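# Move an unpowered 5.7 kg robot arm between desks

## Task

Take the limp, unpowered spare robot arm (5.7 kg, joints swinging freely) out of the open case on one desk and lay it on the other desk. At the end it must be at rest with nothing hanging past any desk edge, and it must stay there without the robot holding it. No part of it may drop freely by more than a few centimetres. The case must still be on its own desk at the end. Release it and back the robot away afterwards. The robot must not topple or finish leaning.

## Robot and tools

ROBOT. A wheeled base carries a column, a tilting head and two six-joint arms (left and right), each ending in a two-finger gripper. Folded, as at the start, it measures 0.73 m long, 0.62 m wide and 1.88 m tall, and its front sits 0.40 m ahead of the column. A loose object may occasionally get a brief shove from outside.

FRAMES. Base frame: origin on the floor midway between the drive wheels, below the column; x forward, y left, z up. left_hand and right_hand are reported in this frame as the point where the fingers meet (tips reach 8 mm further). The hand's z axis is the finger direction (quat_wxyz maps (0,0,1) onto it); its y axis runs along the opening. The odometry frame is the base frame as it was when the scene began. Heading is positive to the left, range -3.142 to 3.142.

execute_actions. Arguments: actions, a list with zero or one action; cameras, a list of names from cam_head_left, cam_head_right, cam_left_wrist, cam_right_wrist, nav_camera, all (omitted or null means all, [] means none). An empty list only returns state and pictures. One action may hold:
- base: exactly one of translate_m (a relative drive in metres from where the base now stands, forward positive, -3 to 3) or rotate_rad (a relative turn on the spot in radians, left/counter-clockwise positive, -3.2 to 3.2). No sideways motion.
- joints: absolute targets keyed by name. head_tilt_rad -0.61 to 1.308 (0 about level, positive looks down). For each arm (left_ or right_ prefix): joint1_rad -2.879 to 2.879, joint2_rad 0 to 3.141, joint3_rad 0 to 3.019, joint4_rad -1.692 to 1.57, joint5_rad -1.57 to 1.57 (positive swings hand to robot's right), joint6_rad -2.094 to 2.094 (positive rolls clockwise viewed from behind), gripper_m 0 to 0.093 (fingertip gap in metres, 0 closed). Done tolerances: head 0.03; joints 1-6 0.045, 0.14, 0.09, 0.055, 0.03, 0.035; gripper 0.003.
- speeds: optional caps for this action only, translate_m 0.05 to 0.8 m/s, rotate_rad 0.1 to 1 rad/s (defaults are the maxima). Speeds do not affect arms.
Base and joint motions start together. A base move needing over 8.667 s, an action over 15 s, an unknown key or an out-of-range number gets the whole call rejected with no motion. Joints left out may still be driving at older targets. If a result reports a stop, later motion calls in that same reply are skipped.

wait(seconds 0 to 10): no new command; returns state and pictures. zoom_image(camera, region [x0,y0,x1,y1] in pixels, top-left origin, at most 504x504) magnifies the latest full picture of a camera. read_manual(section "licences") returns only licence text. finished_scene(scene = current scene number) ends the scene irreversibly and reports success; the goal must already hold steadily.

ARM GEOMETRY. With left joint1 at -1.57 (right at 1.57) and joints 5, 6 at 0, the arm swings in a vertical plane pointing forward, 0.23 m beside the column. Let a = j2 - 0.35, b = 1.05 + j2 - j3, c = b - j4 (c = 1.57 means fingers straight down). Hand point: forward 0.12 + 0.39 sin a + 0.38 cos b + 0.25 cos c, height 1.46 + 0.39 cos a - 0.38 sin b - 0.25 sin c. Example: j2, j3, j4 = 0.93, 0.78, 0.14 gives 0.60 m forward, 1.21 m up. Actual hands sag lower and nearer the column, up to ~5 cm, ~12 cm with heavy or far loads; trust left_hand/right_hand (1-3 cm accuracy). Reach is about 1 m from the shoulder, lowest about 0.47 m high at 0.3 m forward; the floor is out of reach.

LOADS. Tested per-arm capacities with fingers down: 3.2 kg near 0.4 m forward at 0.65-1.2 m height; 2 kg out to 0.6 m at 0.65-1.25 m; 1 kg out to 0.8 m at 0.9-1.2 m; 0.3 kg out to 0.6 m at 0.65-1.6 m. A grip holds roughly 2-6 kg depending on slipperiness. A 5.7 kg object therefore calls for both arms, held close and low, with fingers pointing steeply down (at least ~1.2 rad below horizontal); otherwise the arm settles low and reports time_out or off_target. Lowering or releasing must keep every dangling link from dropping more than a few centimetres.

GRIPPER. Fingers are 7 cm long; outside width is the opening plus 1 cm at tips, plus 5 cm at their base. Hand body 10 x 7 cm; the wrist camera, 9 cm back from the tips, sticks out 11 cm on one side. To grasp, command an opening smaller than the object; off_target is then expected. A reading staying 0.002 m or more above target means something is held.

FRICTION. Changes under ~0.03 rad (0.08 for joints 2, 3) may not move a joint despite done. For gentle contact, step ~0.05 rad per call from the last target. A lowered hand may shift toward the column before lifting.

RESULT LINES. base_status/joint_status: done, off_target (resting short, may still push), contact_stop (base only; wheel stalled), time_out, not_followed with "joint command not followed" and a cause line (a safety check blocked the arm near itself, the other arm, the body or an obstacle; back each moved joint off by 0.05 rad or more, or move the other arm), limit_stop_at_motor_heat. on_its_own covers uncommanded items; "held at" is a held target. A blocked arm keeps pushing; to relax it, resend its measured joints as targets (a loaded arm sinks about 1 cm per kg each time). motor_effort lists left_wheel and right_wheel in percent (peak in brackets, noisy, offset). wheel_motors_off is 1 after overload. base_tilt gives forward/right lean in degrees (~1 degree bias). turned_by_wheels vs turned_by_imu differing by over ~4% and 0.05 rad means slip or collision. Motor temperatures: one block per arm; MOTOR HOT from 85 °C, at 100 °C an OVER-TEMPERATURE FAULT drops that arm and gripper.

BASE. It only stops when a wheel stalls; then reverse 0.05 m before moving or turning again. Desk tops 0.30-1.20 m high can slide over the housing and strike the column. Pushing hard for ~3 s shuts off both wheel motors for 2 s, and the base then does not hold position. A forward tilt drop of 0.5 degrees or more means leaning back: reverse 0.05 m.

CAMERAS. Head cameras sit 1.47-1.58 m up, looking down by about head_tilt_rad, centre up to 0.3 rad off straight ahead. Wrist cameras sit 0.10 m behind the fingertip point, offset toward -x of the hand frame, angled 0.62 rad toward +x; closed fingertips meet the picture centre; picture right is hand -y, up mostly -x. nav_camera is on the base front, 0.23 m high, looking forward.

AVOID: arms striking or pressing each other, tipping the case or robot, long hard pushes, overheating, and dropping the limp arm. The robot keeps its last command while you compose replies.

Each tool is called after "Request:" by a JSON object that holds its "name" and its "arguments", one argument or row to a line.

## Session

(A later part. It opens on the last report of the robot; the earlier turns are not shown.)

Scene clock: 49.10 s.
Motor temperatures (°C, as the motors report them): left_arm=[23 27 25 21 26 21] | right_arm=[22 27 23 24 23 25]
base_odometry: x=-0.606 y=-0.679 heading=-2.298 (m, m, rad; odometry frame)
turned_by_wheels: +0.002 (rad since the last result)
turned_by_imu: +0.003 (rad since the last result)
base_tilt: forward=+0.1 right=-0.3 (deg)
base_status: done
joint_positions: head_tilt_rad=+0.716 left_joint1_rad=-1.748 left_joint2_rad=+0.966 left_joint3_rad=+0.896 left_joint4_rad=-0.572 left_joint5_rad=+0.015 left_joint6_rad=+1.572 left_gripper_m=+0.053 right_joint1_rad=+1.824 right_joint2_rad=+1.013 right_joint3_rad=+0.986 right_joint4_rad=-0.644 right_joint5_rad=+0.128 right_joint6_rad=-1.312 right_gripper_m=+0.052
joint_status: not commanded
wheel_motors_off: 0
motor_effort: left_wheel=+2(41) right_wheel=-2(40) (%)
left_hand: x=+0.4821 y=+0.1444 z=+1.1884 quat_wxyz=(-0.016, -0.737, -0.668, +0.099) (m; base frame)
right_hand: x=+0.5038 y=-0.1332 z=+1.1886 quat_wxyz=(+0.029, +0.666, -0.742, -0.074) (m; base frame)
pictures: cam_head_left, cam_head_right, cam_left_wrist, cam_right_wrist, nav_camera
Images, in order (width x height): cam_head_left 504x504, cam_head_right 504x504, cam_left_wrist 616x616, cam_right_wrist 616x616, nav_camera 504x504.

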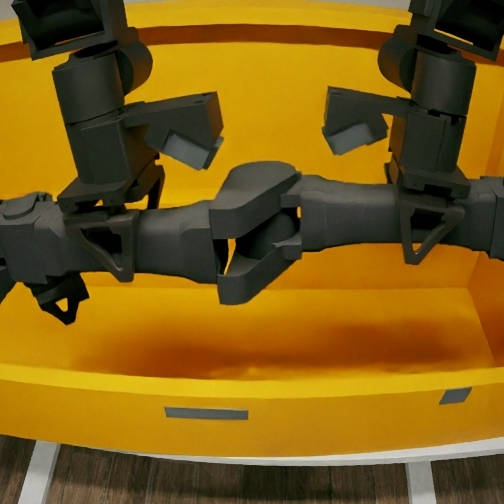

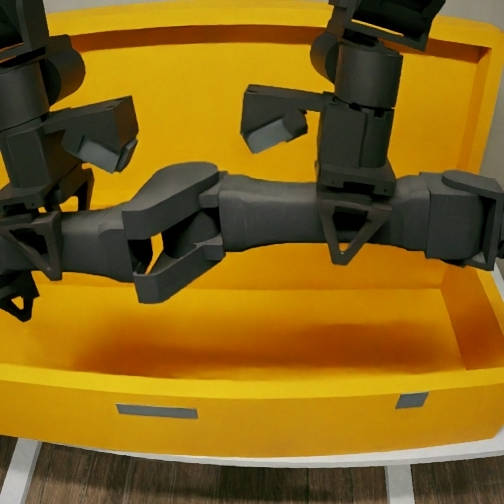

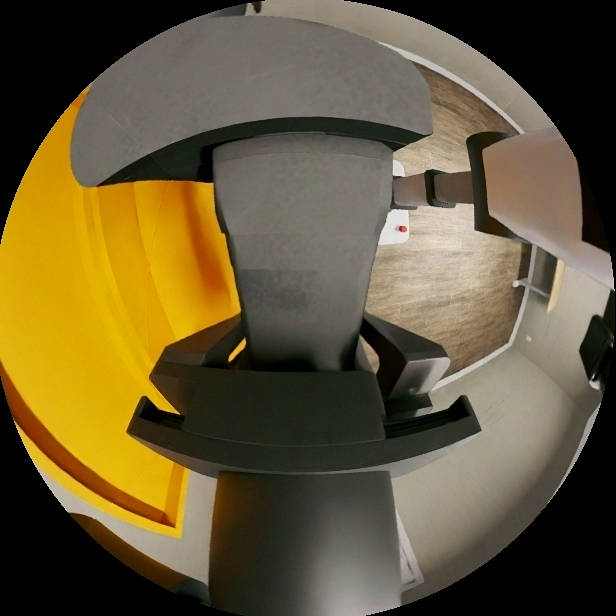

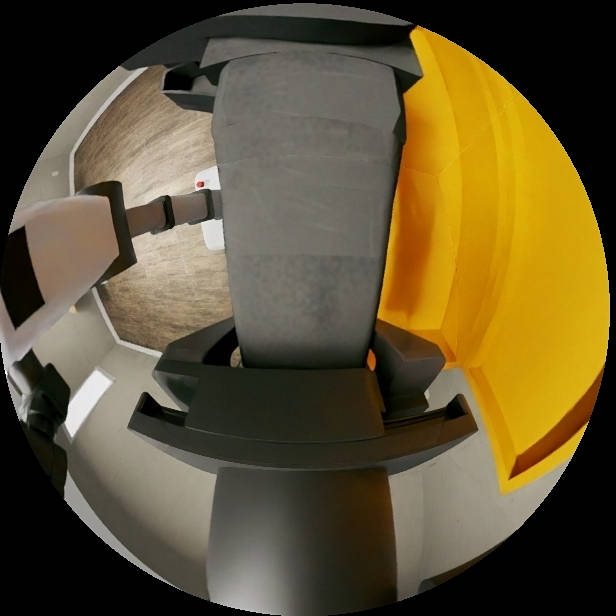

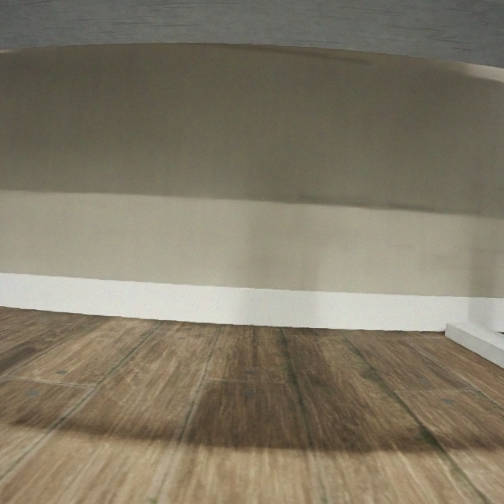

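Continue.

Request:
{"name": "execute_actions", "arguments": {
  "actions": [
    {"base":{"translate_m":-0.3},"speeds":{"translate_m":0.06}}
  ],
  "cameras": ["cam_head_left","cam_head_right"]
}}

Request:
{"name": "execute_actions", "arguments": {
  "actions": [
    {"base":{"translate_m":-0.35},"speeds":{"translate_m":0.2}}
  ],
  "cameras": []
}}

Request:
{"name": "execute_actions", "arguments": {
  "actions": [
    {"base":{"rotate_rad":3.1},"speeds":{"rotate_rad":0.45},"joints":{"head_tilt_rad":0.5}}
  ],
  "cameras": ["cam_head_left","cam_head_right","nav_camera"]
}}

Scene clock: 58.23 s.
Motor temperatures (°C, as the motors report them): left_arm=[24 28 25 21 28 21] | right_arm=[22 29 24 24 23 25]
base_odometry: x=-0.406 y=-0.455 heading=-2.299 (m, m, rad; odometry frame)
turned_by_wheels: -0.001 (rad since the last result)
turned_by_imu: +0.001 (rad since the last result)
base_tilt: forward=+0.1 right=-0.3 (deg)
base_status: done
joint_positions: head_tilt_rad=+0.716 left_joint1_rad=-1.748 left_joint2_rad=+0.969 left_joint3_rad=+0.895 left_joint4_rad=-0.573 left_joint5_rad=+0.015 left_joint6_rad=+1.572 left_gripper_m=+0.053 right_joint1_rad=+1.824 right_joint2_rad=+1.016 right_joint3_rad=+0.986 right_joint4_rad=-0.645 right_joint5_rad=+0.127 right_joint6_rad=-1.311 right_gripper_m=+0.052
joint_status: not commanded
wheel_motors_off: 0
motor_effort: left_wheel=+0(26) right_wheel=+1(45) (%)
left_hand: x=+0.4806 y=+0.1445 z=+1.1872 quat_wxyz=(-0.014, -0.737, -0.668, +0.101) (m; base frame)
right_hand: x=+0.5023 y=-0.1331 z=+1.1875 quat_wxyz=(+0.031, +0.666, -0.742, -0.075) (m; base frame)
pictures: cam_head_left, cam_head_right
Images, in order (width x height): cam_head_left 504x504, cam_head_right 504x504.

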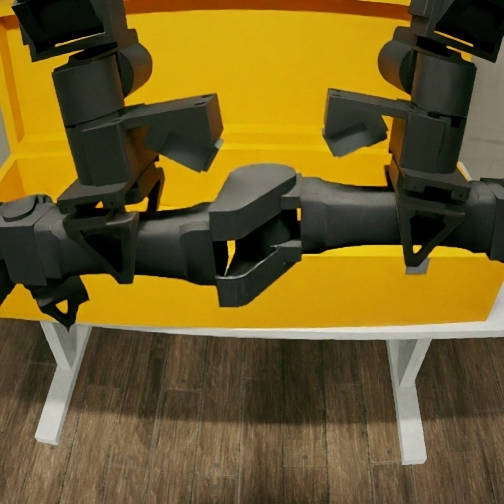

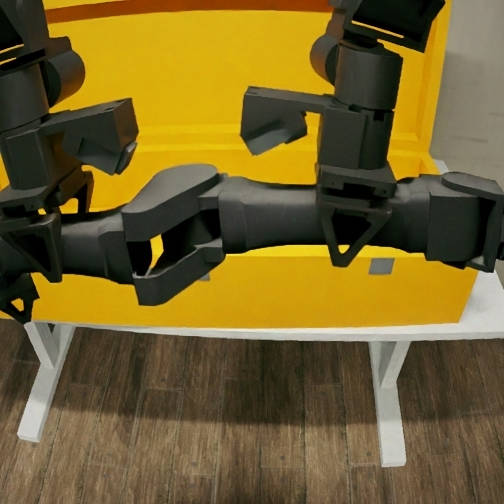

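Scene clock: 61.07 s.
Motor temperatures (°C, as the motors report them): left_arm=[24 28 26 21 29 21] | right_arm=[22 29 24 24 23 26]
base_odometry: x=-0.173 y=-0.194 heading=-2.300 (m, m, rad; odometry frame)
turned_by_wheels: -0.001 (rad since the last result)
turned_by_imu: -0.001 (rad since the last result)
base_tilt: forward=+0.1 right=-0.3 (deg)
base_status: done
joint_positions: head_tilt_rad=+0.716 left_joint1_rad=-1.747 left_joint2_rad=+0.969 left_joint3_rad=+0.891 left_joint4_rad=-0.573 left_joint5_rad=+0.017 left_joint6_rad=+1.572 left_gripper_m=+0.053 right_joint1_rad=+1.824 right_joint2_rad=+1.017 right_joint3_rad=+0.982 right_joint4_rad=-0.646 right_joint5_rad=+0.126 right_joint6_rad=-1.310 right_gripper_m=+0.052
joint_status: not commanded
wheel_motors_off: 0
motor_effort: left_wheel=-2(44) right_wheel=+1(42) (%)
left_hand: x=+0.4783 y=+0.1445 z=+1.1868 quat_wxyz=(-0.013, -0.737, -0.668, +0.103) (m; base frame)
right_hand: x=+0.4998 y=-0.1334 z=+1.1867 quat_wxyz=(+0.033, +0.665, -0.742, -0.077) (m; base frame)
pictures: none
No camera images: the call's "cameras" was empty. Leave "cameras" out to get every camera's image.

Scene clock: 68.97 s.
Motor temperatures (°C, as the motors report them): left_arm=[24 29 26 21 30 21] | right_arm=[22 30 24 24 23 26]
base_odometry: x=-0.173 y=-0.194 heading=+0.799 (m, m, rad; odometry frame)
turned_by_wheels: +3.099 (rad since the last result)
turned_by_imu: +3.137 (rad since the last result)
base_tilt: forward=+0.1 right=-0.3 (deg)
base_status: done
joint_positions: head_tilt_rad=+0.518 left_joint1_rad=-1.746 left_joint2_rad=+0.969 left_joint3_rad=+0.892 left_joint4_rad=-0.573 left_joint5_rad=+0.017 left_joint6_rad=+1.573 left_gripper_m=+0.053 right_joint1_rad=+1.824 right_joint2_rad=+1.017 right_joint3_rad=+0.982 right_joint4_rad=-0.646 right_joint5_rad=+0.126 right_joint6_rad=-1.308 right_gripper_m=+0.052
joint_status: all done
wheel_motors_off: 0
motor_effort: left_wheel=-5(33) right_wheel=+4(58) (%)
left_hand: x=+0.4788 y=+0.1448 z=+1.1868 quat_wxyz=(-0.013, -0.737, -0.668, +0.102) (m; base frame)
right_hand: x=+0.4998 y=-0.1331 z=+1.1867 quat_wxyz=(+0.033, +0.665, -0.742, -0.078) (m; base frame)
pictures: cam_head_left, cam_head_right, nav_camera
Images, in order (width x height): cam_head_left 504x504, cam_head_right 504x504, nav_camera 504x504.

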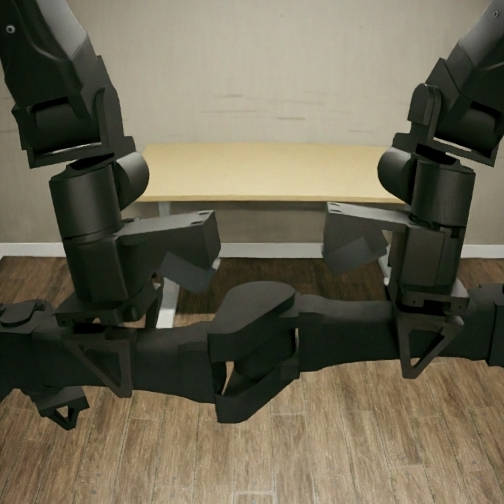

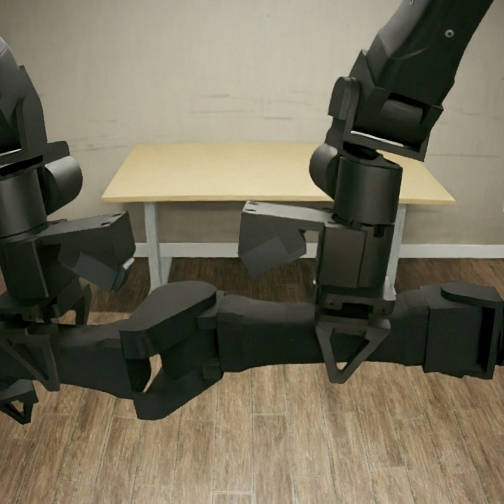

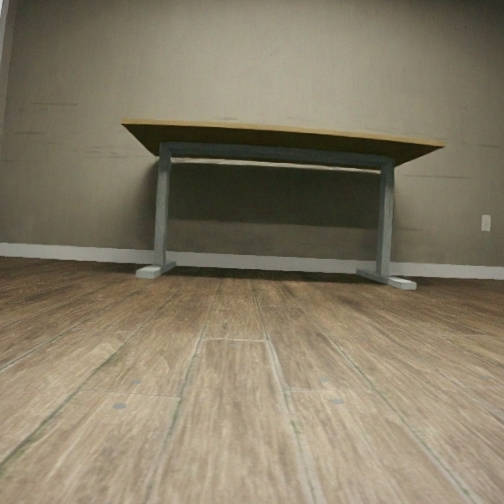

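Request:
{"name": "execute_actions", "arguments": {
  "actions": [
    {"base":{"translate_m":1.5},"speeds":{"translate_m":0.25},"joints":{"head_tilt_rad":1.1}}
  ],
  "cameras": ["cam_head_left","cam_head_right"]
}}

Scene clock: 78.53 s.
Motor temperatures (°C, as the motors report them): left_arm=[24 29 27 21 31 21] | right_arm=[22 30 24 24 23 26]
base_odometry: x=+0.872 y=+0.882 heading=+0.800 (m, m, rad; odometry frame)
turned_by_wheels: +0.001 (rad since the last result)
turned_by_imu: +0.005 (rad since the last result)
base_tilt: forward=+0.0 right=-0.3 (deg)
base_status: done
joint_positions: head_tilt_rad=+1.099 left_joint1_rad=-1.746 left_joint2_rad=+0.969 left_joint3_rad=+0.902 left_joint4_rad=-0.575 left_joint5_rad=+0.015 left_joint6_rad=+1.574 left_gripper_m=+0.053 right_joint1_rad=+1.824 right_joint2_rad=+1.017 right_joint3_rad=+0.992 right_joint4_rad=-0.647 right_joint5_rad=+0.127 right_joint6_rad=-1.311 right_gripper_m=+0.052
joint_status: all done
wheel_motors_off: 0
motor_effort: left_wheel=+1(48) right_wheel=-1(62) (%)
left_hand: x=+0.4841 y=+0.1448 z=+1.1882 quat_wxyz=(-0.015, -0.738, -0.668, +0.099) (m; base frame)
right_hand: x=+0.5054 y=-0.1329 z=+1.1881 quat_wxyz=(+0.029, +0.666, -0.742, -0.075) (m; base frame)
pictures: cam_head_left, cam_head_right
Images, in order (width x height): cam_head_left 504x504, cam_head_right 504x504.

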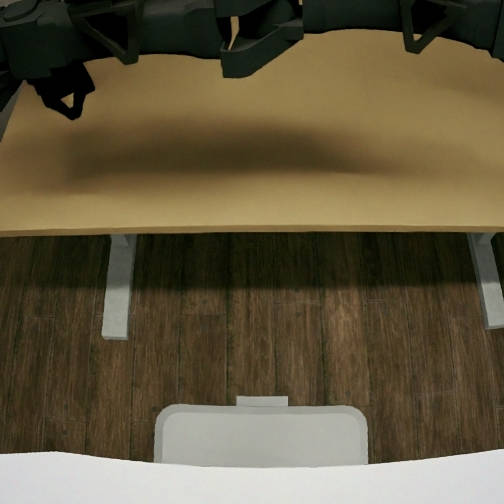

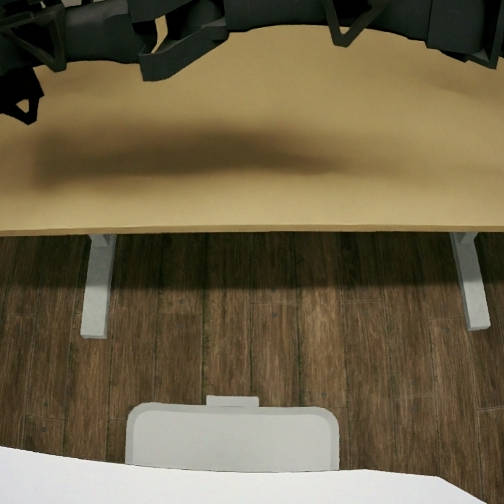

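Request:
{"name": "execute_actions", "arguments": {
  "actions": [
    {"base":{"rotate_rad":-0.22},"speeds":{"rotate_rad":0.2}}
  ],
  "cameras": []
}}

Request:
{"name": "execute_actions", "arguments": {
  "actions": [
    {"base":{"translate_m":0.25},"speeds":{"translate_m":0.1},"joints":{"left_joint2_rad":1.2,"left_joint3_rad":0.97,"left_joint4_rad":-0.27,"right_joint2_rad":1.2,"right_joint3_rad":1.06,"right_joint4_rad":-0.36}}
  ],
  "cameras": ["cam_head_left","cam_head_right"]
}}

Request:
{"name": "execute_actions", "arguments": {
  "actions": [
    {"joints":{"left_joint2_rad":1.5,"left_joint3_rad":1.05,"left_joint4_rad":-0.05,"right_joint2_rad":1.5,"right_joint3_rad":1.14,"right_joint4_rad":-0.13}}
  ],
  "cameras": ["cam_head_left","cam_head_right"]
}}

Scene clock: 85.13 s.
Motor temperatures (°C, as the motors report them): left_arm=[24 29 27 21 32 21] | right_arm=[22 30 24 24 23 26]
base_odometry: x=+0.872 y=+0.882 heading=+0.581 (m, m, rad; odometry frame)
turned_by_wheels: -0.219 (rad since the last result)
turned_by_imu: -0.219 (rad since the last result)
base_tilt: forward=+0.1 right=-0.3 (deg)
base_status: done
joint_positions: head_tilt_rad=+1.099 left_joint1_rad=-1.746 left_joint2_rad=+0.969 left_joint3_rad=+0.902 left_joint4_rad=-0.575 left_joint5_rad=+0.018 left_joint6_rad=+1.574 left_gripper_m=+0.053 right_joint1_rad=+1.823 right_joint2_rad=+1.017 right_joint3_rad=+0.992 right_joint4_rad=-0.647 right_joint5_rad=+0.126 right_joint6_rad=-1.311 right_gripper_m=+0.052
joint_status: not commanded
wheel_motors_off: 0
motor_effort: left_wheel=+0(34) right_wheel=-2(47) (%)
left_hand: x=+0.4838 y=+0.1448 z=+1.1882 quat_wxyz=(-0.016, -0.737, -0.668, +0.100) (m; base frame)
right_hand: x=+0.5054 y=-0.1331 z=+1.1881 quat_wxyz=(+0.029, +0.666, -0.742, -0.075) (m; base frame)
pictures: none
No camera images: the call's "cameras" was empty. Leave "cameras" out to get every camera's image.

Scene clock: 88.47 s.
Motor temperatures (°C, as the motors report them): left_arm=[24 30 26 21 31 21] | right_arm=[22 31 24 24 22 26]
base_odometry: x=+1.081 y=+1.020 heading=+0.580 (m, m, rad; odometry frame)
turned_by_wheels: -0.001 (rad since the last result)
turned_by_imu: +0.000 (rad since the last result)
base_tilt: forward=+0.0 right=-0.3 (deg)
base_status: done
joint_positions: head_tilt_rad=+1.100 left_joint1_rad=-1.702 left_joint2_rad=+1.349 left_joint3_rad=+0.964 left_joint4_rad=-0.260 left_joint5_rad=+0.002 left_joint6_rad=+1.589 left_gripper_m=+0.053 right_joint1_rad=+1.790 right_joint2_rad=+1.357 right_joint3_rad=+1.048 right_joint4_rad=-0.349 right_joint5_rad=+0.132 right_joint6_rad=-1.346 right_gripper_m=+0.052
joint_status: left_joint2_rad time_out (moved +0.380 of +0.231); right_joint2_rad time_out (moved +0.340 of +0.183); the others done
wheel_motors_off: 0
on_its_own: left_joint2_rad reads +1.349 and still pushes toward +1.200 since a time_out; right_joint2_rad reads +1.357 and still pushes toward +1.200 since a time_out
motor_effort: left_wheel=+0(42) right_wheel=+2(58) (%)
left_hand: x=+0.4689 y=+0.1515 z=+1.0450 quat_wxyz=(+0.003, -0.736, -0.672, +0.082) (m; base frame)
right_hand: x=+0.4944 y=-0.1246 z=+1.0526 quat_wxyz=(+0.033, +0.672, -0.738, -0.059) (m; base frame)
pictures: cam_head_left, cam_head_right
Images, in order (width x height): cam_head_left 504x504, cam_head_right 504x504.

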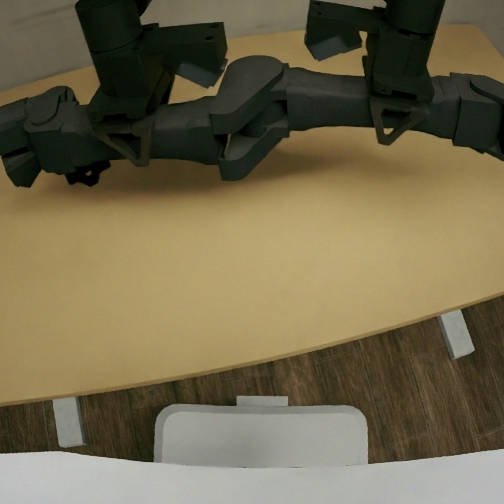

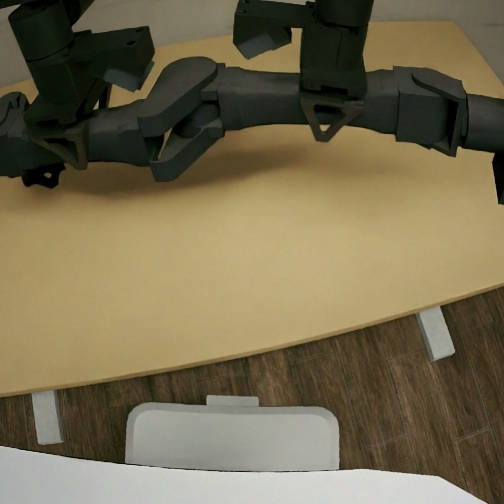

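not run: a stop came earlier in this reply.

Request:
{"name": "execute_actions", "arguments": {
  "actions": [
    {"joints":{"left_joint2_rad":1.45,"left_joint3_rad":1.03,"left_joint4_rad":-0.08,"right_joint2_rad":1.45,"right_joint3_rad":1.11,"right_joint4_rad":-0.16}}
  ],
  "cameras": []
}}

Request:
{"name": "execute_actions", "arguments": {
  "actions": [
    {"joints":{"left_joint2_rad":1.62,"left_joint3_rad":1.12,"left_joint4_rad":0.0,"right_joint2_rad":1.62,"right_joint3_rad":1.2,"right_joint4_rad":-0.08}}
  ],
  "cameras": ["cam_head_left"]
}}

Request:
{"name": "execute_actions", "arguments": {
  "actions": [
    {"joints":{"left_joint2_rad":1.75,"left_joint3_rad":1.2,"left_joint4_rad":0.05,"right_joint2_rad":1.76,"right_joint3_rad":1.29,"right_joint4_rad":-0.03}}
  ],
  "cameras": ["cam_head_left","cam_head_right"]
}}

Scene clock: 115.40 s.
Motor temperatures (°C, as the motors report them): left_arm=[23 32 24 21 30 21] | right_arm=[22 32 23 23 22 26]
base_odometry: x=+1.081 y=+1.020 heading=+0.580 (m, m, rad; odometry frame)
turned_by_wheels: +0.000 (rad since the last result)
turned_by_imu: +0.001 (rad since the last result)
base_tilt: forward=+0.1 right=-0.2 (deg)
base_status: not commanded
joint_positions: head_tilt_rad=+1.100 left_joint1_rad=-1.682 left_joint2_rad=+1.582 left_joint3_rad=+1.040 left_joint4_rad=-0.075 left_joint5_rad=-0.012 left_joint6_rad=+1.595 left_gripper_m=+0.053 right_joint1_rad=+1.775 right_joint2_rad=+1.580 right_joint3_rad=+1.118 right_joint4_rad=-0.159 right_joint5_rad=+0.126 right_joint6_rad=-1.368 right_gripper_m=+0.052
joint_status: all done
wheel_motors_off: 0
motor_effort: left_wheel=-1(5) right_wheel=+3(5) (%)
left_hand: x=+0.4555 y=+0.1574 z=+0.9591 quat_wxyz=(+0.003, -0.735, -0.675, +0.062) (m; base frame)
right_hand: x=+0.4820 y=-0.1177 z=+0.9664 quat_wxyz=(+0.020, +0.675, -0.736, -0.047) (m; base frame)
pictures: none
No camera images: the call's "cameras" was empty. Leave "cameras" out to get every camera's image.

Scene clock: 116.60 s.
Motor temperatures (°C, as the motors report them): left_arm=[23 32 24 21 30 21] | right_arm=[22 32 23 23 22 26]
base_odometry: x=+1.081 y=+1.020 heading=+0.580 (m, m, rad; odometry frame)
turned_by_wheels: +0.000 (rad since the last result)
turned_by_imu: +0.000 (rad since the last result)
base_tilt: forward=+0.1 right=-0.3 (deg)
base_status: not commanded
joint_positions: head_tilt_rad=+1.100 left_joint1_rad=-1.673 left_joint2_rad=+1.712 left_joint3_rad=+1.119 left_joint4_rad=+0.006 left_joint5_rad=-0.033 left_joint6_rad=+1.599 left_gripper_m=+0.053 right_joint1_rad=+1.767 right_joint2_rad=+1.727 right_joint3_rad=+1.209 right_joint4_rad=-0.067 right_joint5_rad=+0.120 right_joint6_rad=-1.383 right_gripper_m=+0.052
joint_status: all done
wheel_motors_off: 0
motor_effort: left_wheel=-1(5) right_wheel=+4(6) (%)
left_hand: x=+0.4574 y=+0.1626 z=+0.9107 quat_wxyz=(+0.002, -0.735, -0.677, +0.041) (m; base frame)
right_hand: x=+0.4842 y=-0.1123 z=+0.9106 quat_wxyz=(+0.006, +0.677, -0.735, -0.036) (m; base frame)
pictures: cam_head_left
Images, in order (width x height): cam_head_left 504x504.

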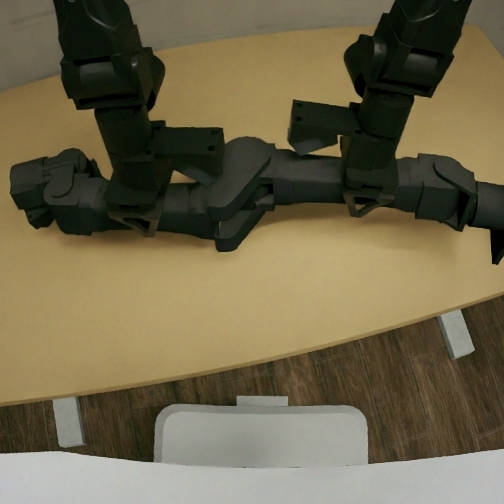

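Scene clock: 117.67 s.
Motor temperatures (°C, as the motors report them): left_arm=[23 32 24 21 29 21] | right_arm=[22 32 23 23 22 26]
base_odometry: x=+1.081 y=+1.020 heading=+0.580 (m, m, rad; odometry frame)
turned_by_wheels: +0.000 (rad since the last result)
turned_by_imu: +0.000 (rad since the last result)
base_tilt: forward=+0.1 right=-0.2 (deg)
base_status: not commanded
joint_positions: head_tilt_rad=+1.100 left_joint1_rad=-1.669 left_joint2_rad=+1.769 left_joint3_rad=+1.174 left_joint4_rad=+0.036 left_joint5_rad=-0.043 left_joint6_rad=+1.604 left_gripper_m=+0.053 right_joint1_rad=+1.754 right_joint2_rad=+1.864 right_joint3_rad=+1.324 right_joint4_rad=-0.003 right_joint5_rad=+0.109 right_joint6_rad=-1.392 right_gripper_m=+0.052
joint_status: all done
wheel_motors_off: 0
motor_effort: left_wheel=-2(3) right_wheel=+4(6) (%)
left_hand: x=+0.4672 y=+0.1642 z=+0.8887 quat_wxyz=(-0.003, -0.736, -0.676, +0.027) (m; base frame)
right_hand: x=+0.4926 y=-0.1101 z=+0.8575 quat_wxyz=(-0.010, +0.676, -0.736, -0.024) (m; base frame)
pictures: cam_head_left, cam_head_right
Images, in order (width x height): cam_head_left 504x504, cam_head_right 504x504.

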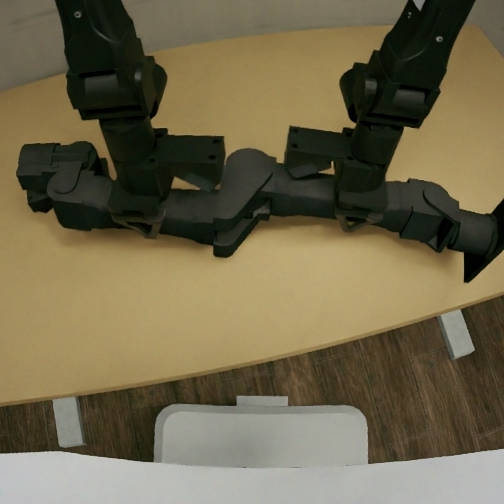

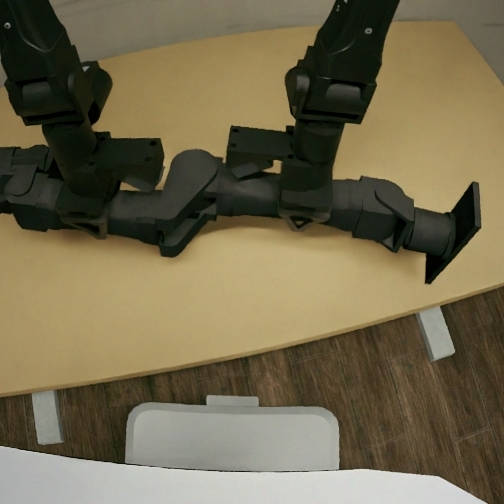

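Request:
{"name": "execute_actions", "arguments": {
  "actions": [
    {"base":{"translate_m":0.11},"speeds":{"translate_m":0.05}}
  ],
  "cameras": ["cam_head_left","cam_head_right"]
}}

Request:
{"name": "execute_actions", "arguments": {
  "actions": [
    {"joints":{"left_joint2_rad":1.87,"left_joint3_rad":1.27,"left_joint4_rad":0.07,"right_joint2_rad":1.88,"right_joint3_rad":1.37,"right_joint4_rad":0.0}}
  ],
  "cameras": ["cam_head_left","cam_head_right"]
}}

Scene clock: 123.40 s.
Motor temperatures (°C, as the motors report them): left_arm=[23 31 24 21 28 21] | right_arm=[22 31 23 23 23 25]
base_odometry: x=+1.173 y=+1.080 heading=+0.580 (m, m, rad; odometry frame)
turned_by_wheels: +0.000 (rad since the last result)
turned_by_imu: +0.001 (rad since the last result)
base_tilt: forward=+0.0 right=-0.3 (deg)
base_status: done
joint_positions: head_tilt_rad=+1.100 left_joint1_rad=-1.673 left_joint2_rad=+1.768 left_joint3_rad=+1.143 left_joint4_rad=+0.029 left_joint5_rad=-0.041 left_joint6_rad=+1.565 left_gripper_m=+0.053 right_joint1_rad=+1.754 right_joint2_rad=+1.873 right_joint3_rad=+1.319 right_joint4_rad=-0.015 right_joint5_rad=+0.104 right_joint6_rad=-1.421 right_gripper_m=+0.052
joint_status: not commanded
wheel_motors_off: 0
motor_effort: left_wheel=+0(30) right_wheel=+2(42) (%)
left_hand: x=+0.4465 y=+0.1625 z=+0.8907 quat_wxyz=(+0.009, -0.724, -0.689, +0.041) (m; base frame)
right_hand: x=+0.4807 y=-0.1098 z=+0.8543 quat_wxyz=(-0.002, +0.688, -0.725, -0.033) (m; base frame)
pictures: cam_head_left, cam_head_right
Images, in order (width x height): cam_head_left 504x504, cam_head_right 504x504.

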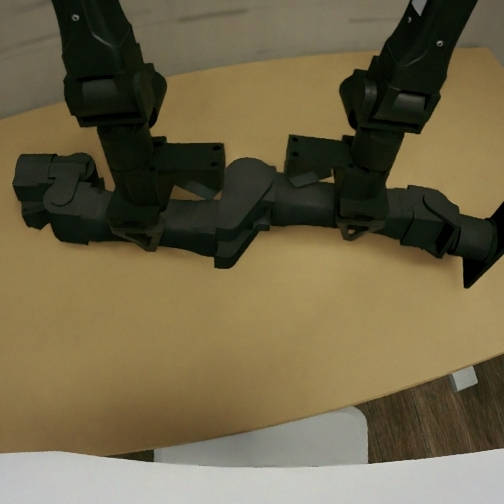

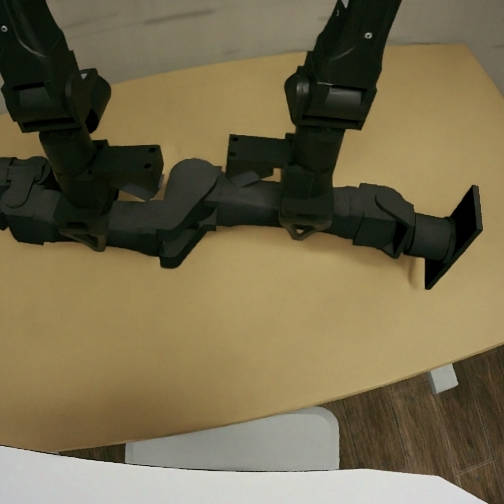

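Scene clock: 124.17 s.
Motor temperatures (°C, as the motors report them): left_arm=[23 30 24 21 28 21] | right_arm=[22 31 23 23 23 25]
base_odometry: x=+1.173 y=+1.080 heading=+0.580 (m, m, rad; odometry frame)
turned_by_wheels: +0.000 (rad since the last result)
turned_by_imu: +0.000 (rad since the last result)
base_tilt: forward=+0.1 right=-0.3 (deg)
base_status: not commanded
joint_positions: head_tilt_rad=+1.100 left_joint1_rad=-1.675 left_joint2_rad=+1.810 left_joint3_rad=+1.181 left_joint4_rad=+0.029 left_joint5_rad=-0.031 left_joint6_rad=+1.546 left_gripper_m=+0.053 right_joint1_rad=+1.749 right_joint2_rad=+1.949 right_joint3_rad=+1.396 right_joint4_rad=+0.006 right_joint5_rad=+0.122 right_joint6_rad=-1.445 right_gripper_m=+0.052
joint_status: all done
wheel_motors_off: 0
motor_effort: left_wheel=+1(3) right_wheel=+3(7) (%)
left_hand: x=+0.4456 y=+0.1578 z=+0.8751 quat_wxyz=(+0.007, -0.718, -0.695, +0.047) (m; base frame)
right_hand: x=+0.4872 y=-0.1114 z=+0.8247 quat_wxyz=(-0.004, +0.695, -0.719, -0.018) (m; base frame)
pictures: cam_head_left, cam_head_right
Images, in order (width x height): cam_head_left 504x504, cam_head_right 504x504.

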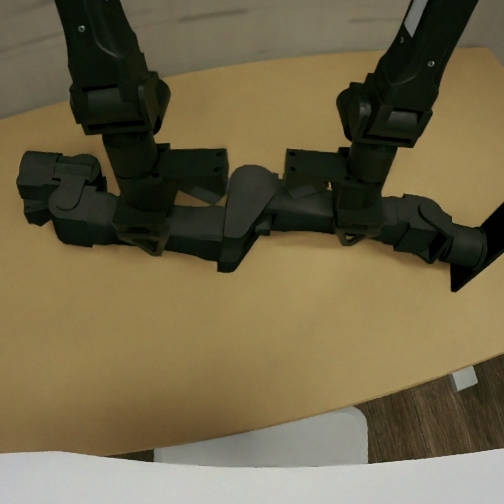

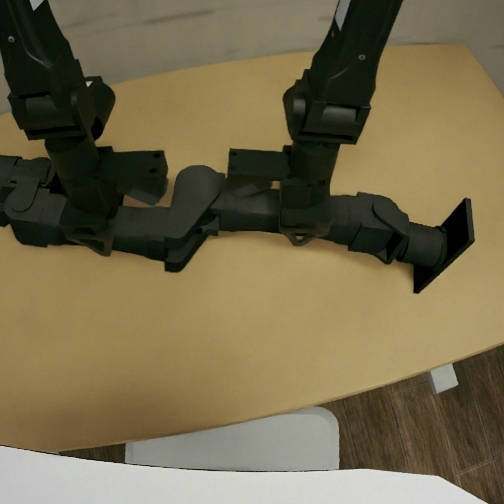

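Request:
{"name": "execute_actions", "arguments": {
  "actions": [
    {"joints":{"left_joint2_rad":1.93,"left_joint3_rad":1.38,"left_joint4_rad":0.03,"right_joint2_rad":1.98,"right_joint3_rad":1.44}}
  ],
  "cameras": ["cam_head_left"]
}}

Request:
{"name": "execute_actions", "arguments": {
  "actions": [
    {"joints":{"left_joint2_rad":2.0,"left_joint3_rad":1.47,"left_joint4_rad":0.0,"right_joint2_rad":2.04,"right_joint3_rad":1.48}}
  ],
  "cameras": ["cam_head_left","cam_left_wrist"]
}}

Scene clock: 128.47 s.
Motor temperatures (°C, as the motors report them): left_arm=[23 30 25 21 28 21] | right_arm=[22 31 23 23 23 25]
base_odometry: x=+1.173 y=+1.080 heading=+0.580 (m, m, rad; odometry frame)
turned_by_wheels: +0.000 (rad since the last result)
turned_by_imu: +0.001 (rad since the last result)
base_tilt: forward=+0.0 right=-0.3 (deg)
base_status: not commanded
joint_positions: head_tilt_rad=+1.100 left_joint1_rad=-1.676 left_joint2_rad=+1.814 left_joint3_rad=+1.211 left_joint4_rad=-0.030 left_joint5_rad=-0.030 left_joint6_rad=+1.537 left_gripper_m=+0.053 right_joint1_rad=+1.749 right_joint2_rad=+1.955 right_joint3_rad=+1.411 right_joint4_rad=-0.007 right_joint5_rad=+0.126 right_joint6_rad=-1.449 right_gripper_m=+0.052
joint_status: left_joint3_rad time_out (moved +0.030 of +0.199); left_joint4_rad time_out (moved -0.059 of +0.001); the others done
wheel_motors_off: 0
on_its_own: left_joint3_rad reads +1.211 and still pushes toward +1.324 since a time_out; left_joint4_rad reads -0.030 and still pushes toward +0.030 since a time_out
motor_effort: left_wheel=+4(4) right_wheel=+6(6) (%)
left_hand: x=+0.4481 y=+0.1572 z=+0.8736 quat_wxyz=(+0.019, -0.715, -0.697, +0.058) (m; base frame)
right_hand: x=+0.4899 y=-0.1116 z=+0.8225 quat_wxyz=(-0.001, +0.697, -0.717, -0.017) (m; base frame)
pictures: cam_head_left
Images, in order (width x height): cam_head_left 504x504.

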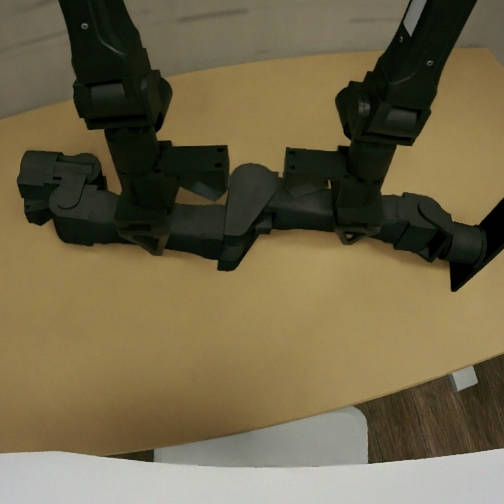

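not run: a stop came earlier in this reply.

Request:
{"name": "execute_actions", "arguments": {
  "actions": [
    {"joints":{"left_joint1_rad":-1.78,"right_joint1_rad":1.65,"left_joint2_rad":1.86,"left_joint3_rad":1.24,"left_joint4_rad":0.03,"right_joint2_rad":1.92,"right_joint3_rad":1.38}}
  ],
  "cameras": ["cam_head_left","cam_head_right"]
}}

Scene clock: 133.03 s.
Motor temperatures (°C, as the motors report them): left_arm=[23 29 25 21 27 21] | right_arm=[22 30 23 23 23 25]
base_odometry: x=+1.173 y=+1.080 heading=+0.580 (m, m, rad; odometry frame)
turned_by_wheels: +0.000 (rad since the last result)
turned_by_imu: +0.001 (rad since the last result)
base_tilt: forward=+0.0 right=-0.2 (deg)
base_status: not commanded
joint_positions: head_tilt_rad=+1.100 left_joint1_rad=-1.786 left_joint2_rad=+1.863 left_joint3_rad=+1.240 left_joint4_rad=+0.011 left_joint5_rad=-0.051 left_joint6_rad=+1.504 left_gripper_m=+0.053 right_joint1_rad=+1.646 right_joint2_rad=+1.948 right_joint3_rad=+1.376 right_joint4_rad=-0.002 right_joint5_rad=+0.119 right_joint6_rad=-1.475 right_gripper_m=+0.052
joint_status: all done
wheel_motors_off: 0
motor_effort: left_wheel=+0(5) right_wheel=+2(6) (%)
left_hand: x=+0.4413 y=+0.0817 z=+0.8648 quat_wxyz=(-0.014, -0.723, -0.686, +0.077) (m; base frame)
right_hand: x=+0.4775 y=-0.1895 z=+0.8189 quat_wxyz=(+0.036, +0.687, -0.725, +0.004) (m; base frame)
pictures: cam_head_left, cam_head_right
Images, in order (width x height): cam_head_left 504x504, cam_head_right 504x504.

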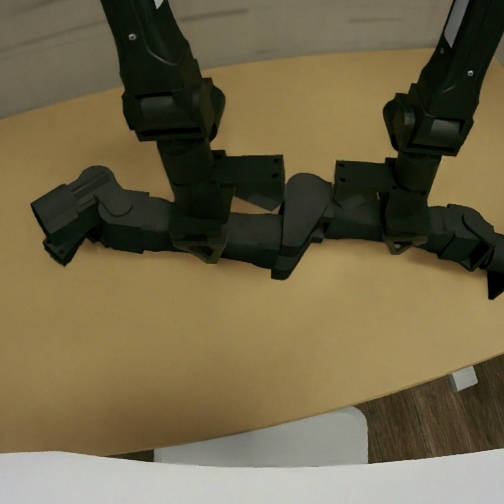

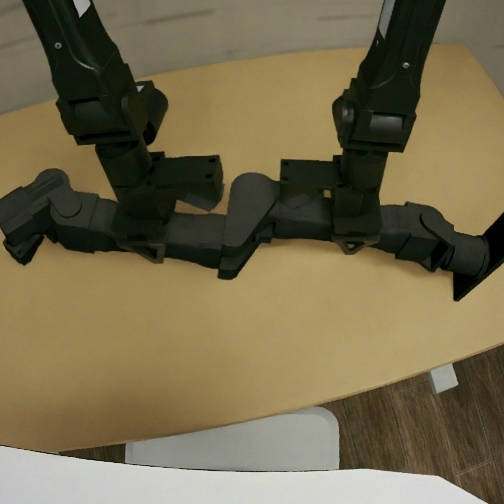

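Request:
{"name": "execute_actions", "arguments": {
  "actions": [
    {"joints":{"left_joint1_rad":-1.81,"left_joint2_rad":1.98,"left_joint3_rad":1.35,"right_joint1_rad":1.64,"right_joint2_rad":1.98,"right_joint3_rad":1.46}}
  ],
  "cameras": ["cam_head_left","cam_head_right"]
}}

Scene clock: 135.87 s.
Motor temperatures (°C, as the motors report them): left_arm=[23 29 25 21 27 21] | right_arm=[22 30 23 23 23 25]
base_odometry: x=+1.173 y=+1.080 heading=+0.580 (m, m, rad; odometry frame)
turned_by_wheels: +0.000 (rad since the last result)
turned_by_imu: +0.001 (rad since the last result)
base_tilt: forward=+0.1 right=-0.3 (deg)
base_status: not commanded
joint_positions: head_tilt_rad=+1.100 left_joint1_rad=-1.780 left_joint2_rad=+2.056 left_joint3_rad=+1.402 left_joint4_rad=+0.048 left_joint5_rad=-0.041 left_joint6_rad=+1.518 left_gripper_m=+0.053 right_joint1_rad=+1.638 right_joint2_rad=+2.039 right_joint3_rad=+1.452 right_joint4_rad=-0.007 right_joint5_rad=+0.159 right_joint6_rad=-1.476 right_gripper_m=+0.052
joint_status: all done
wheel_motors_off: 0
motor_effort: left_wheel=-1(4) right_wheel=+1(3) (%)
left_hand: x=+0.4267 y=+0.0726 z=+0.7924 quat_wxyz=(-0.017, -0.726, -0.683, +0.077) (m; base frame)
right_hand: x=+0.4646 y=-0.2006 z=+0.7850 quat_wxyz=(+0.059, +0.687, -0.724, +0.015) (m; base frame)
pictures: cam_head_left, cam_head_right
Images, in order (width x height): cam_head_left 504x504, cam_head_right 504x504.

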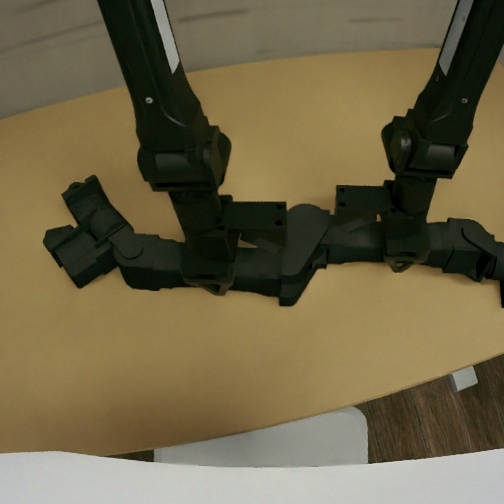

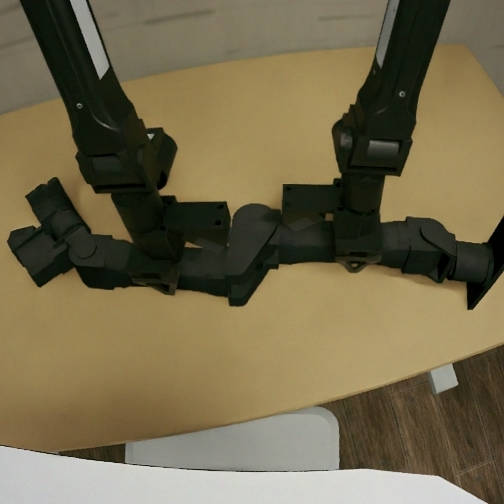

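Request:
{"name": "execute_actions", "arguments": {
  "actions": [
    {"base":{"rotate_rad":0.12},"speeds":{"rotate_rad":0.1},"joints":{"left_joint1_rad":-1.78,"left_joint2_rad":2.06,"left_joint3_rad":1.4,"right_joint2_rad":2.04}}
  ],
  "cameras": ["cam_head_right"]
}}

Request:
{"name": "execute_actions", "arguments": {
  "actions": [
    {"joints":{"left_gripper_m":0.093,"right_gripper_m":0.093}}
  ],
  "cameras": []
}}

Request:
{"name": "execute_actions", "arguments": {
  "actions": [
    {"joints":{"left_joint2_rad":1.6,"left_joint3_rad":1.05,"right_joint2_rad":1.6,"right_joint3_rad":1.1,"left_joint1_rad":-1.72}}
  ],
  "cameras": []
}}

Request:
{"name": "execute_actions", "arguments": {
  "actions": [
    {"base":{"translate_m":-0.7},"joints":{"head_tilt_rad":0.8,"left_joint1_rad":-1.4,"right_joint1_rad":1.4}}
  ],
  "cameras": ["cam_head_left","cam_head_right"]
}}

Scene clock: 143.47 s.
Motor temperatures (°C, as the motors report them): left_arm=[23 29 25 21 27 21] | right_arm=[22 30 22 23 23 25]
base_odometry: x=+1.174 y=+1.080 heading=+0.699 (m, m, rad; odometry frame)
turned_by_wheels: +0.118 (rad since the last result)
turned_by_imu: +0.120 (rad since the last result)
base_tilt: forward=+0.1 right=-0.2 (deg)
base_status: done
joint_positions: head_tilt_rad=+1.100 left_joint1_rad=-1.780 left_joint2_rad=+2.120 left_joint3_rad=+1.445 left_joint4_rad=+0.043 left_joint5_rad=-0.030 left_joint6_rad=+1.551 left_gripper_m=+0.053 right_joint1_rad=+1.634 right_joint2_rad=+2.076 right_joint3_rad=+1.442 right_joint4_rad=-0.004 right_joint5_rad=+0.172 right_joint6_rad=-1.438 right_gripper_m=+0.052
joint_status: all done
wheel_motors_off: 0
motor_effort: left_wheel=+0(34) right_wheel=+1(39) (%)
left_hand: x=+0.4085 y=+0.0689 z=+0.7705 quat_wxyz=(-0.013, -0.737, -0.669, +0.089) (m; base frame)
right_hand: x=+0.4344 y=-0.2064 z=+0.7737 quat_wxyz=(+0.081, +0.673, -0.735, +0.008) (m; base frame)
pictures: cam_head_right
Images, in order (width x height): cam_head_right 504x504.

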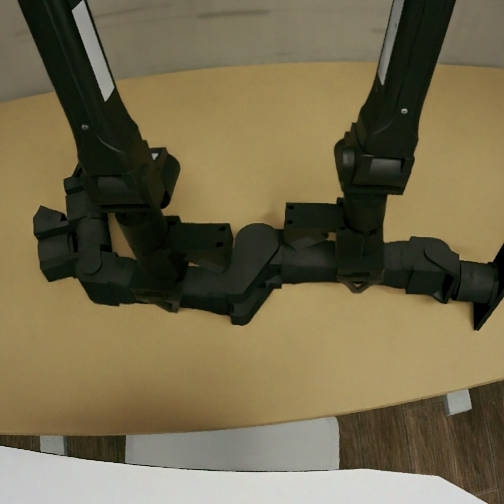

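Scene clock: 144.37 s.
Motor temperatures (°C, as the motors report them): left_arm=[23 29 25 21 27 21] | right_arm=[22 30 22 23 23 25]
base_odometry: x=+1.174 y=+1.080 heading=+0.698 (m, m, rad; odometry frame)
turned_by_wheels: +0.000 (rad since the last result)
turned_by_imu: +0.000 (rad since the last result)
base_tilt: forward=+0.1 right=-0.3 (deg)
base_status: not commanded
joint_positions: head_tilt_rad=+1.100 left_joint1_rad=-1.780 left_joint2_rad=+2.078 left_joint3_rad=+1.405 left_joint4_rad=+0.043 left_joint5_rad=-0.038 left_joint6_rad=+1.558 left_gripper_m=+0.093 right_joint1_rad=+1.635 right_joint2_rad=+2.053 right_joint3_rad=+1.457 right_joint4_rad=-0.005 right_joint5_rad=+0.143 right_joint6_rad=-1.428 right_gripper_m=+0.093
joint_status: all done
wheel_motors_off: 0
motor_effort: left_wheel=-2(3) right_wheel=+6(7) (%)
left_hand: x=+0.4128 y=+0.0726 z=+0.7857 quat_wxyz=(-0.011, -0.740, -0.667, +0.085) (m; base frame)
right_hand: x=+0.4584 y=-0.2001 z=+0.7797 quat_wxyz=(+0.057, +0.669, -0.741, +0.009) (m; base frame)
pictures: none
No camera images: the call's "cameras" was empty. Leave "cameras" out to get every camera's image.

Scene clock: 145.77 s.
Motor temperatures (°C, as the motors report them): left_arm=[23 29 25 21 26 21] | right_arm=[22 30 22 23 23 25]
base_odometry: x=+1.174 y=+1.080 heading=+0.698 (m, m, rad; odometry frame)
turned_by_wheels: +0.000 (rad since the last result)
turned_by_imu: +0.000 (rad since the last result)
base_tilt: forward=+0.1 right=-0.3 (deg)
base_status: not commanded
joint_positions: head_tilt_rad=+1.100 left_joint1_rad=-1.713 left_joint2_rad=+1.585 left_joint3_rad=+1.052 left_joint4_rad=+0.040 left_joint5_rad=-0.039 left_joint6_rad=+1.561 left_gripper_m=+0.093 right_joint1_rad=+1.635 right_joint2_rad=+1.593 right_joint3_rad=+1.100 right_joint4_rad=-0.005 right_joint5_rad=+0.143 right_joint6_rad=-1.427 right_gripper_m=+0.093
joint_status: all done
wheel_motors_off: 0
motor_effort: left_wheel=-2(3) right_wheel=+6(6) (%)
left_hand: x=+0.4891 y=+0.1402 z=+0.9590 quat_wxyz=(-0.042, -0.727, -0.685, +0.019) (m; base frame)
right_hand: x=+0.5068 y=-0.2082 z=+0.9526 quat_wxyz=(+0.018, +0.665, -0.746, +0.042) (m; base frame)
pictures: none
No camera images: the call's "cameras" was empty. Leave "cameras" out to get every camera's image.

Scene clock: 148.60 s.
Motor temperatures (°C, as the motors report them): left_arm=[23 29 25 21 26 21] | right_arm=[22 29 22 23 23 25]
base_odometry: x=+0.637 y=+0.630 heading=+0.699 (m, m, rad; odometry frame)
turned_by_wheels: +0.000 (rad since the last result)
turned_by_imu: +0.000 (rad since the last result)
base_tilt: forward=+0.1 right=-0.3 (deg)
base_status: done
joint_positions: head_tilt_rad=+0.815 left_joint1_rad=-1.403 left_joint2_rad=+1.585 left_joint3_rad=+1.047 left_joint4_rad=+0.040 left_joint5_rad=-0.041 left_joint6_rad=+1.561 left_gripper_m=+0.093 right_joint1_rad=+1.402 right_joint2_rad=+1.595 right_joint3_rad=+1.096 right_joint4_rad=-0.005 right_joint5_rad=+0.141 right_joint6_rad=-1.427 right_gripper_m=+0.093
joint_status: all done
wheel_motors_off: 0
motor_effort: left_wheel=+0(56) right_wheel=+0(54) (%)
left_hand: x=+0.4834 y=+0.3380 z=+0.9627 quat_wxyz=(+0.057, -0.671, -0.736, -0.075) (m; base frame)
right_hand: x=+0.4966 y=-0.3585 z=+0.9636 quat_wxyz=(+0.089, +0.615, -0.775, +0.113) (m; base frame)
pictures: cam_head_left, cam_head_right
Images, in order (width x height): cam_head_left 504x504, cam_head_right 504x504.

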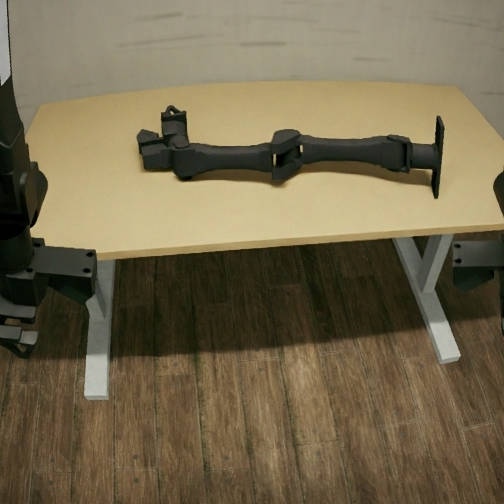

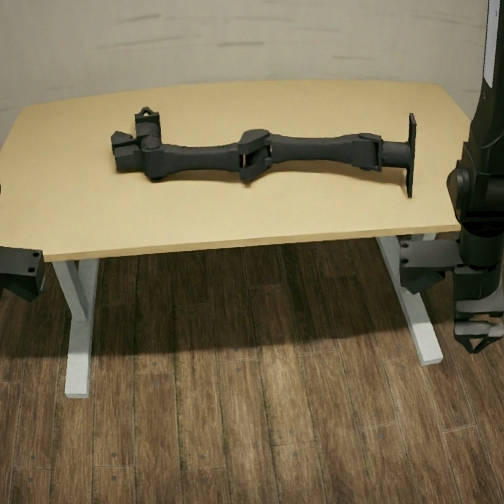

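Request:
{"name": "finished_scene", "arguments": {
  "scene": 2
}}

The scene is finished: the task was done.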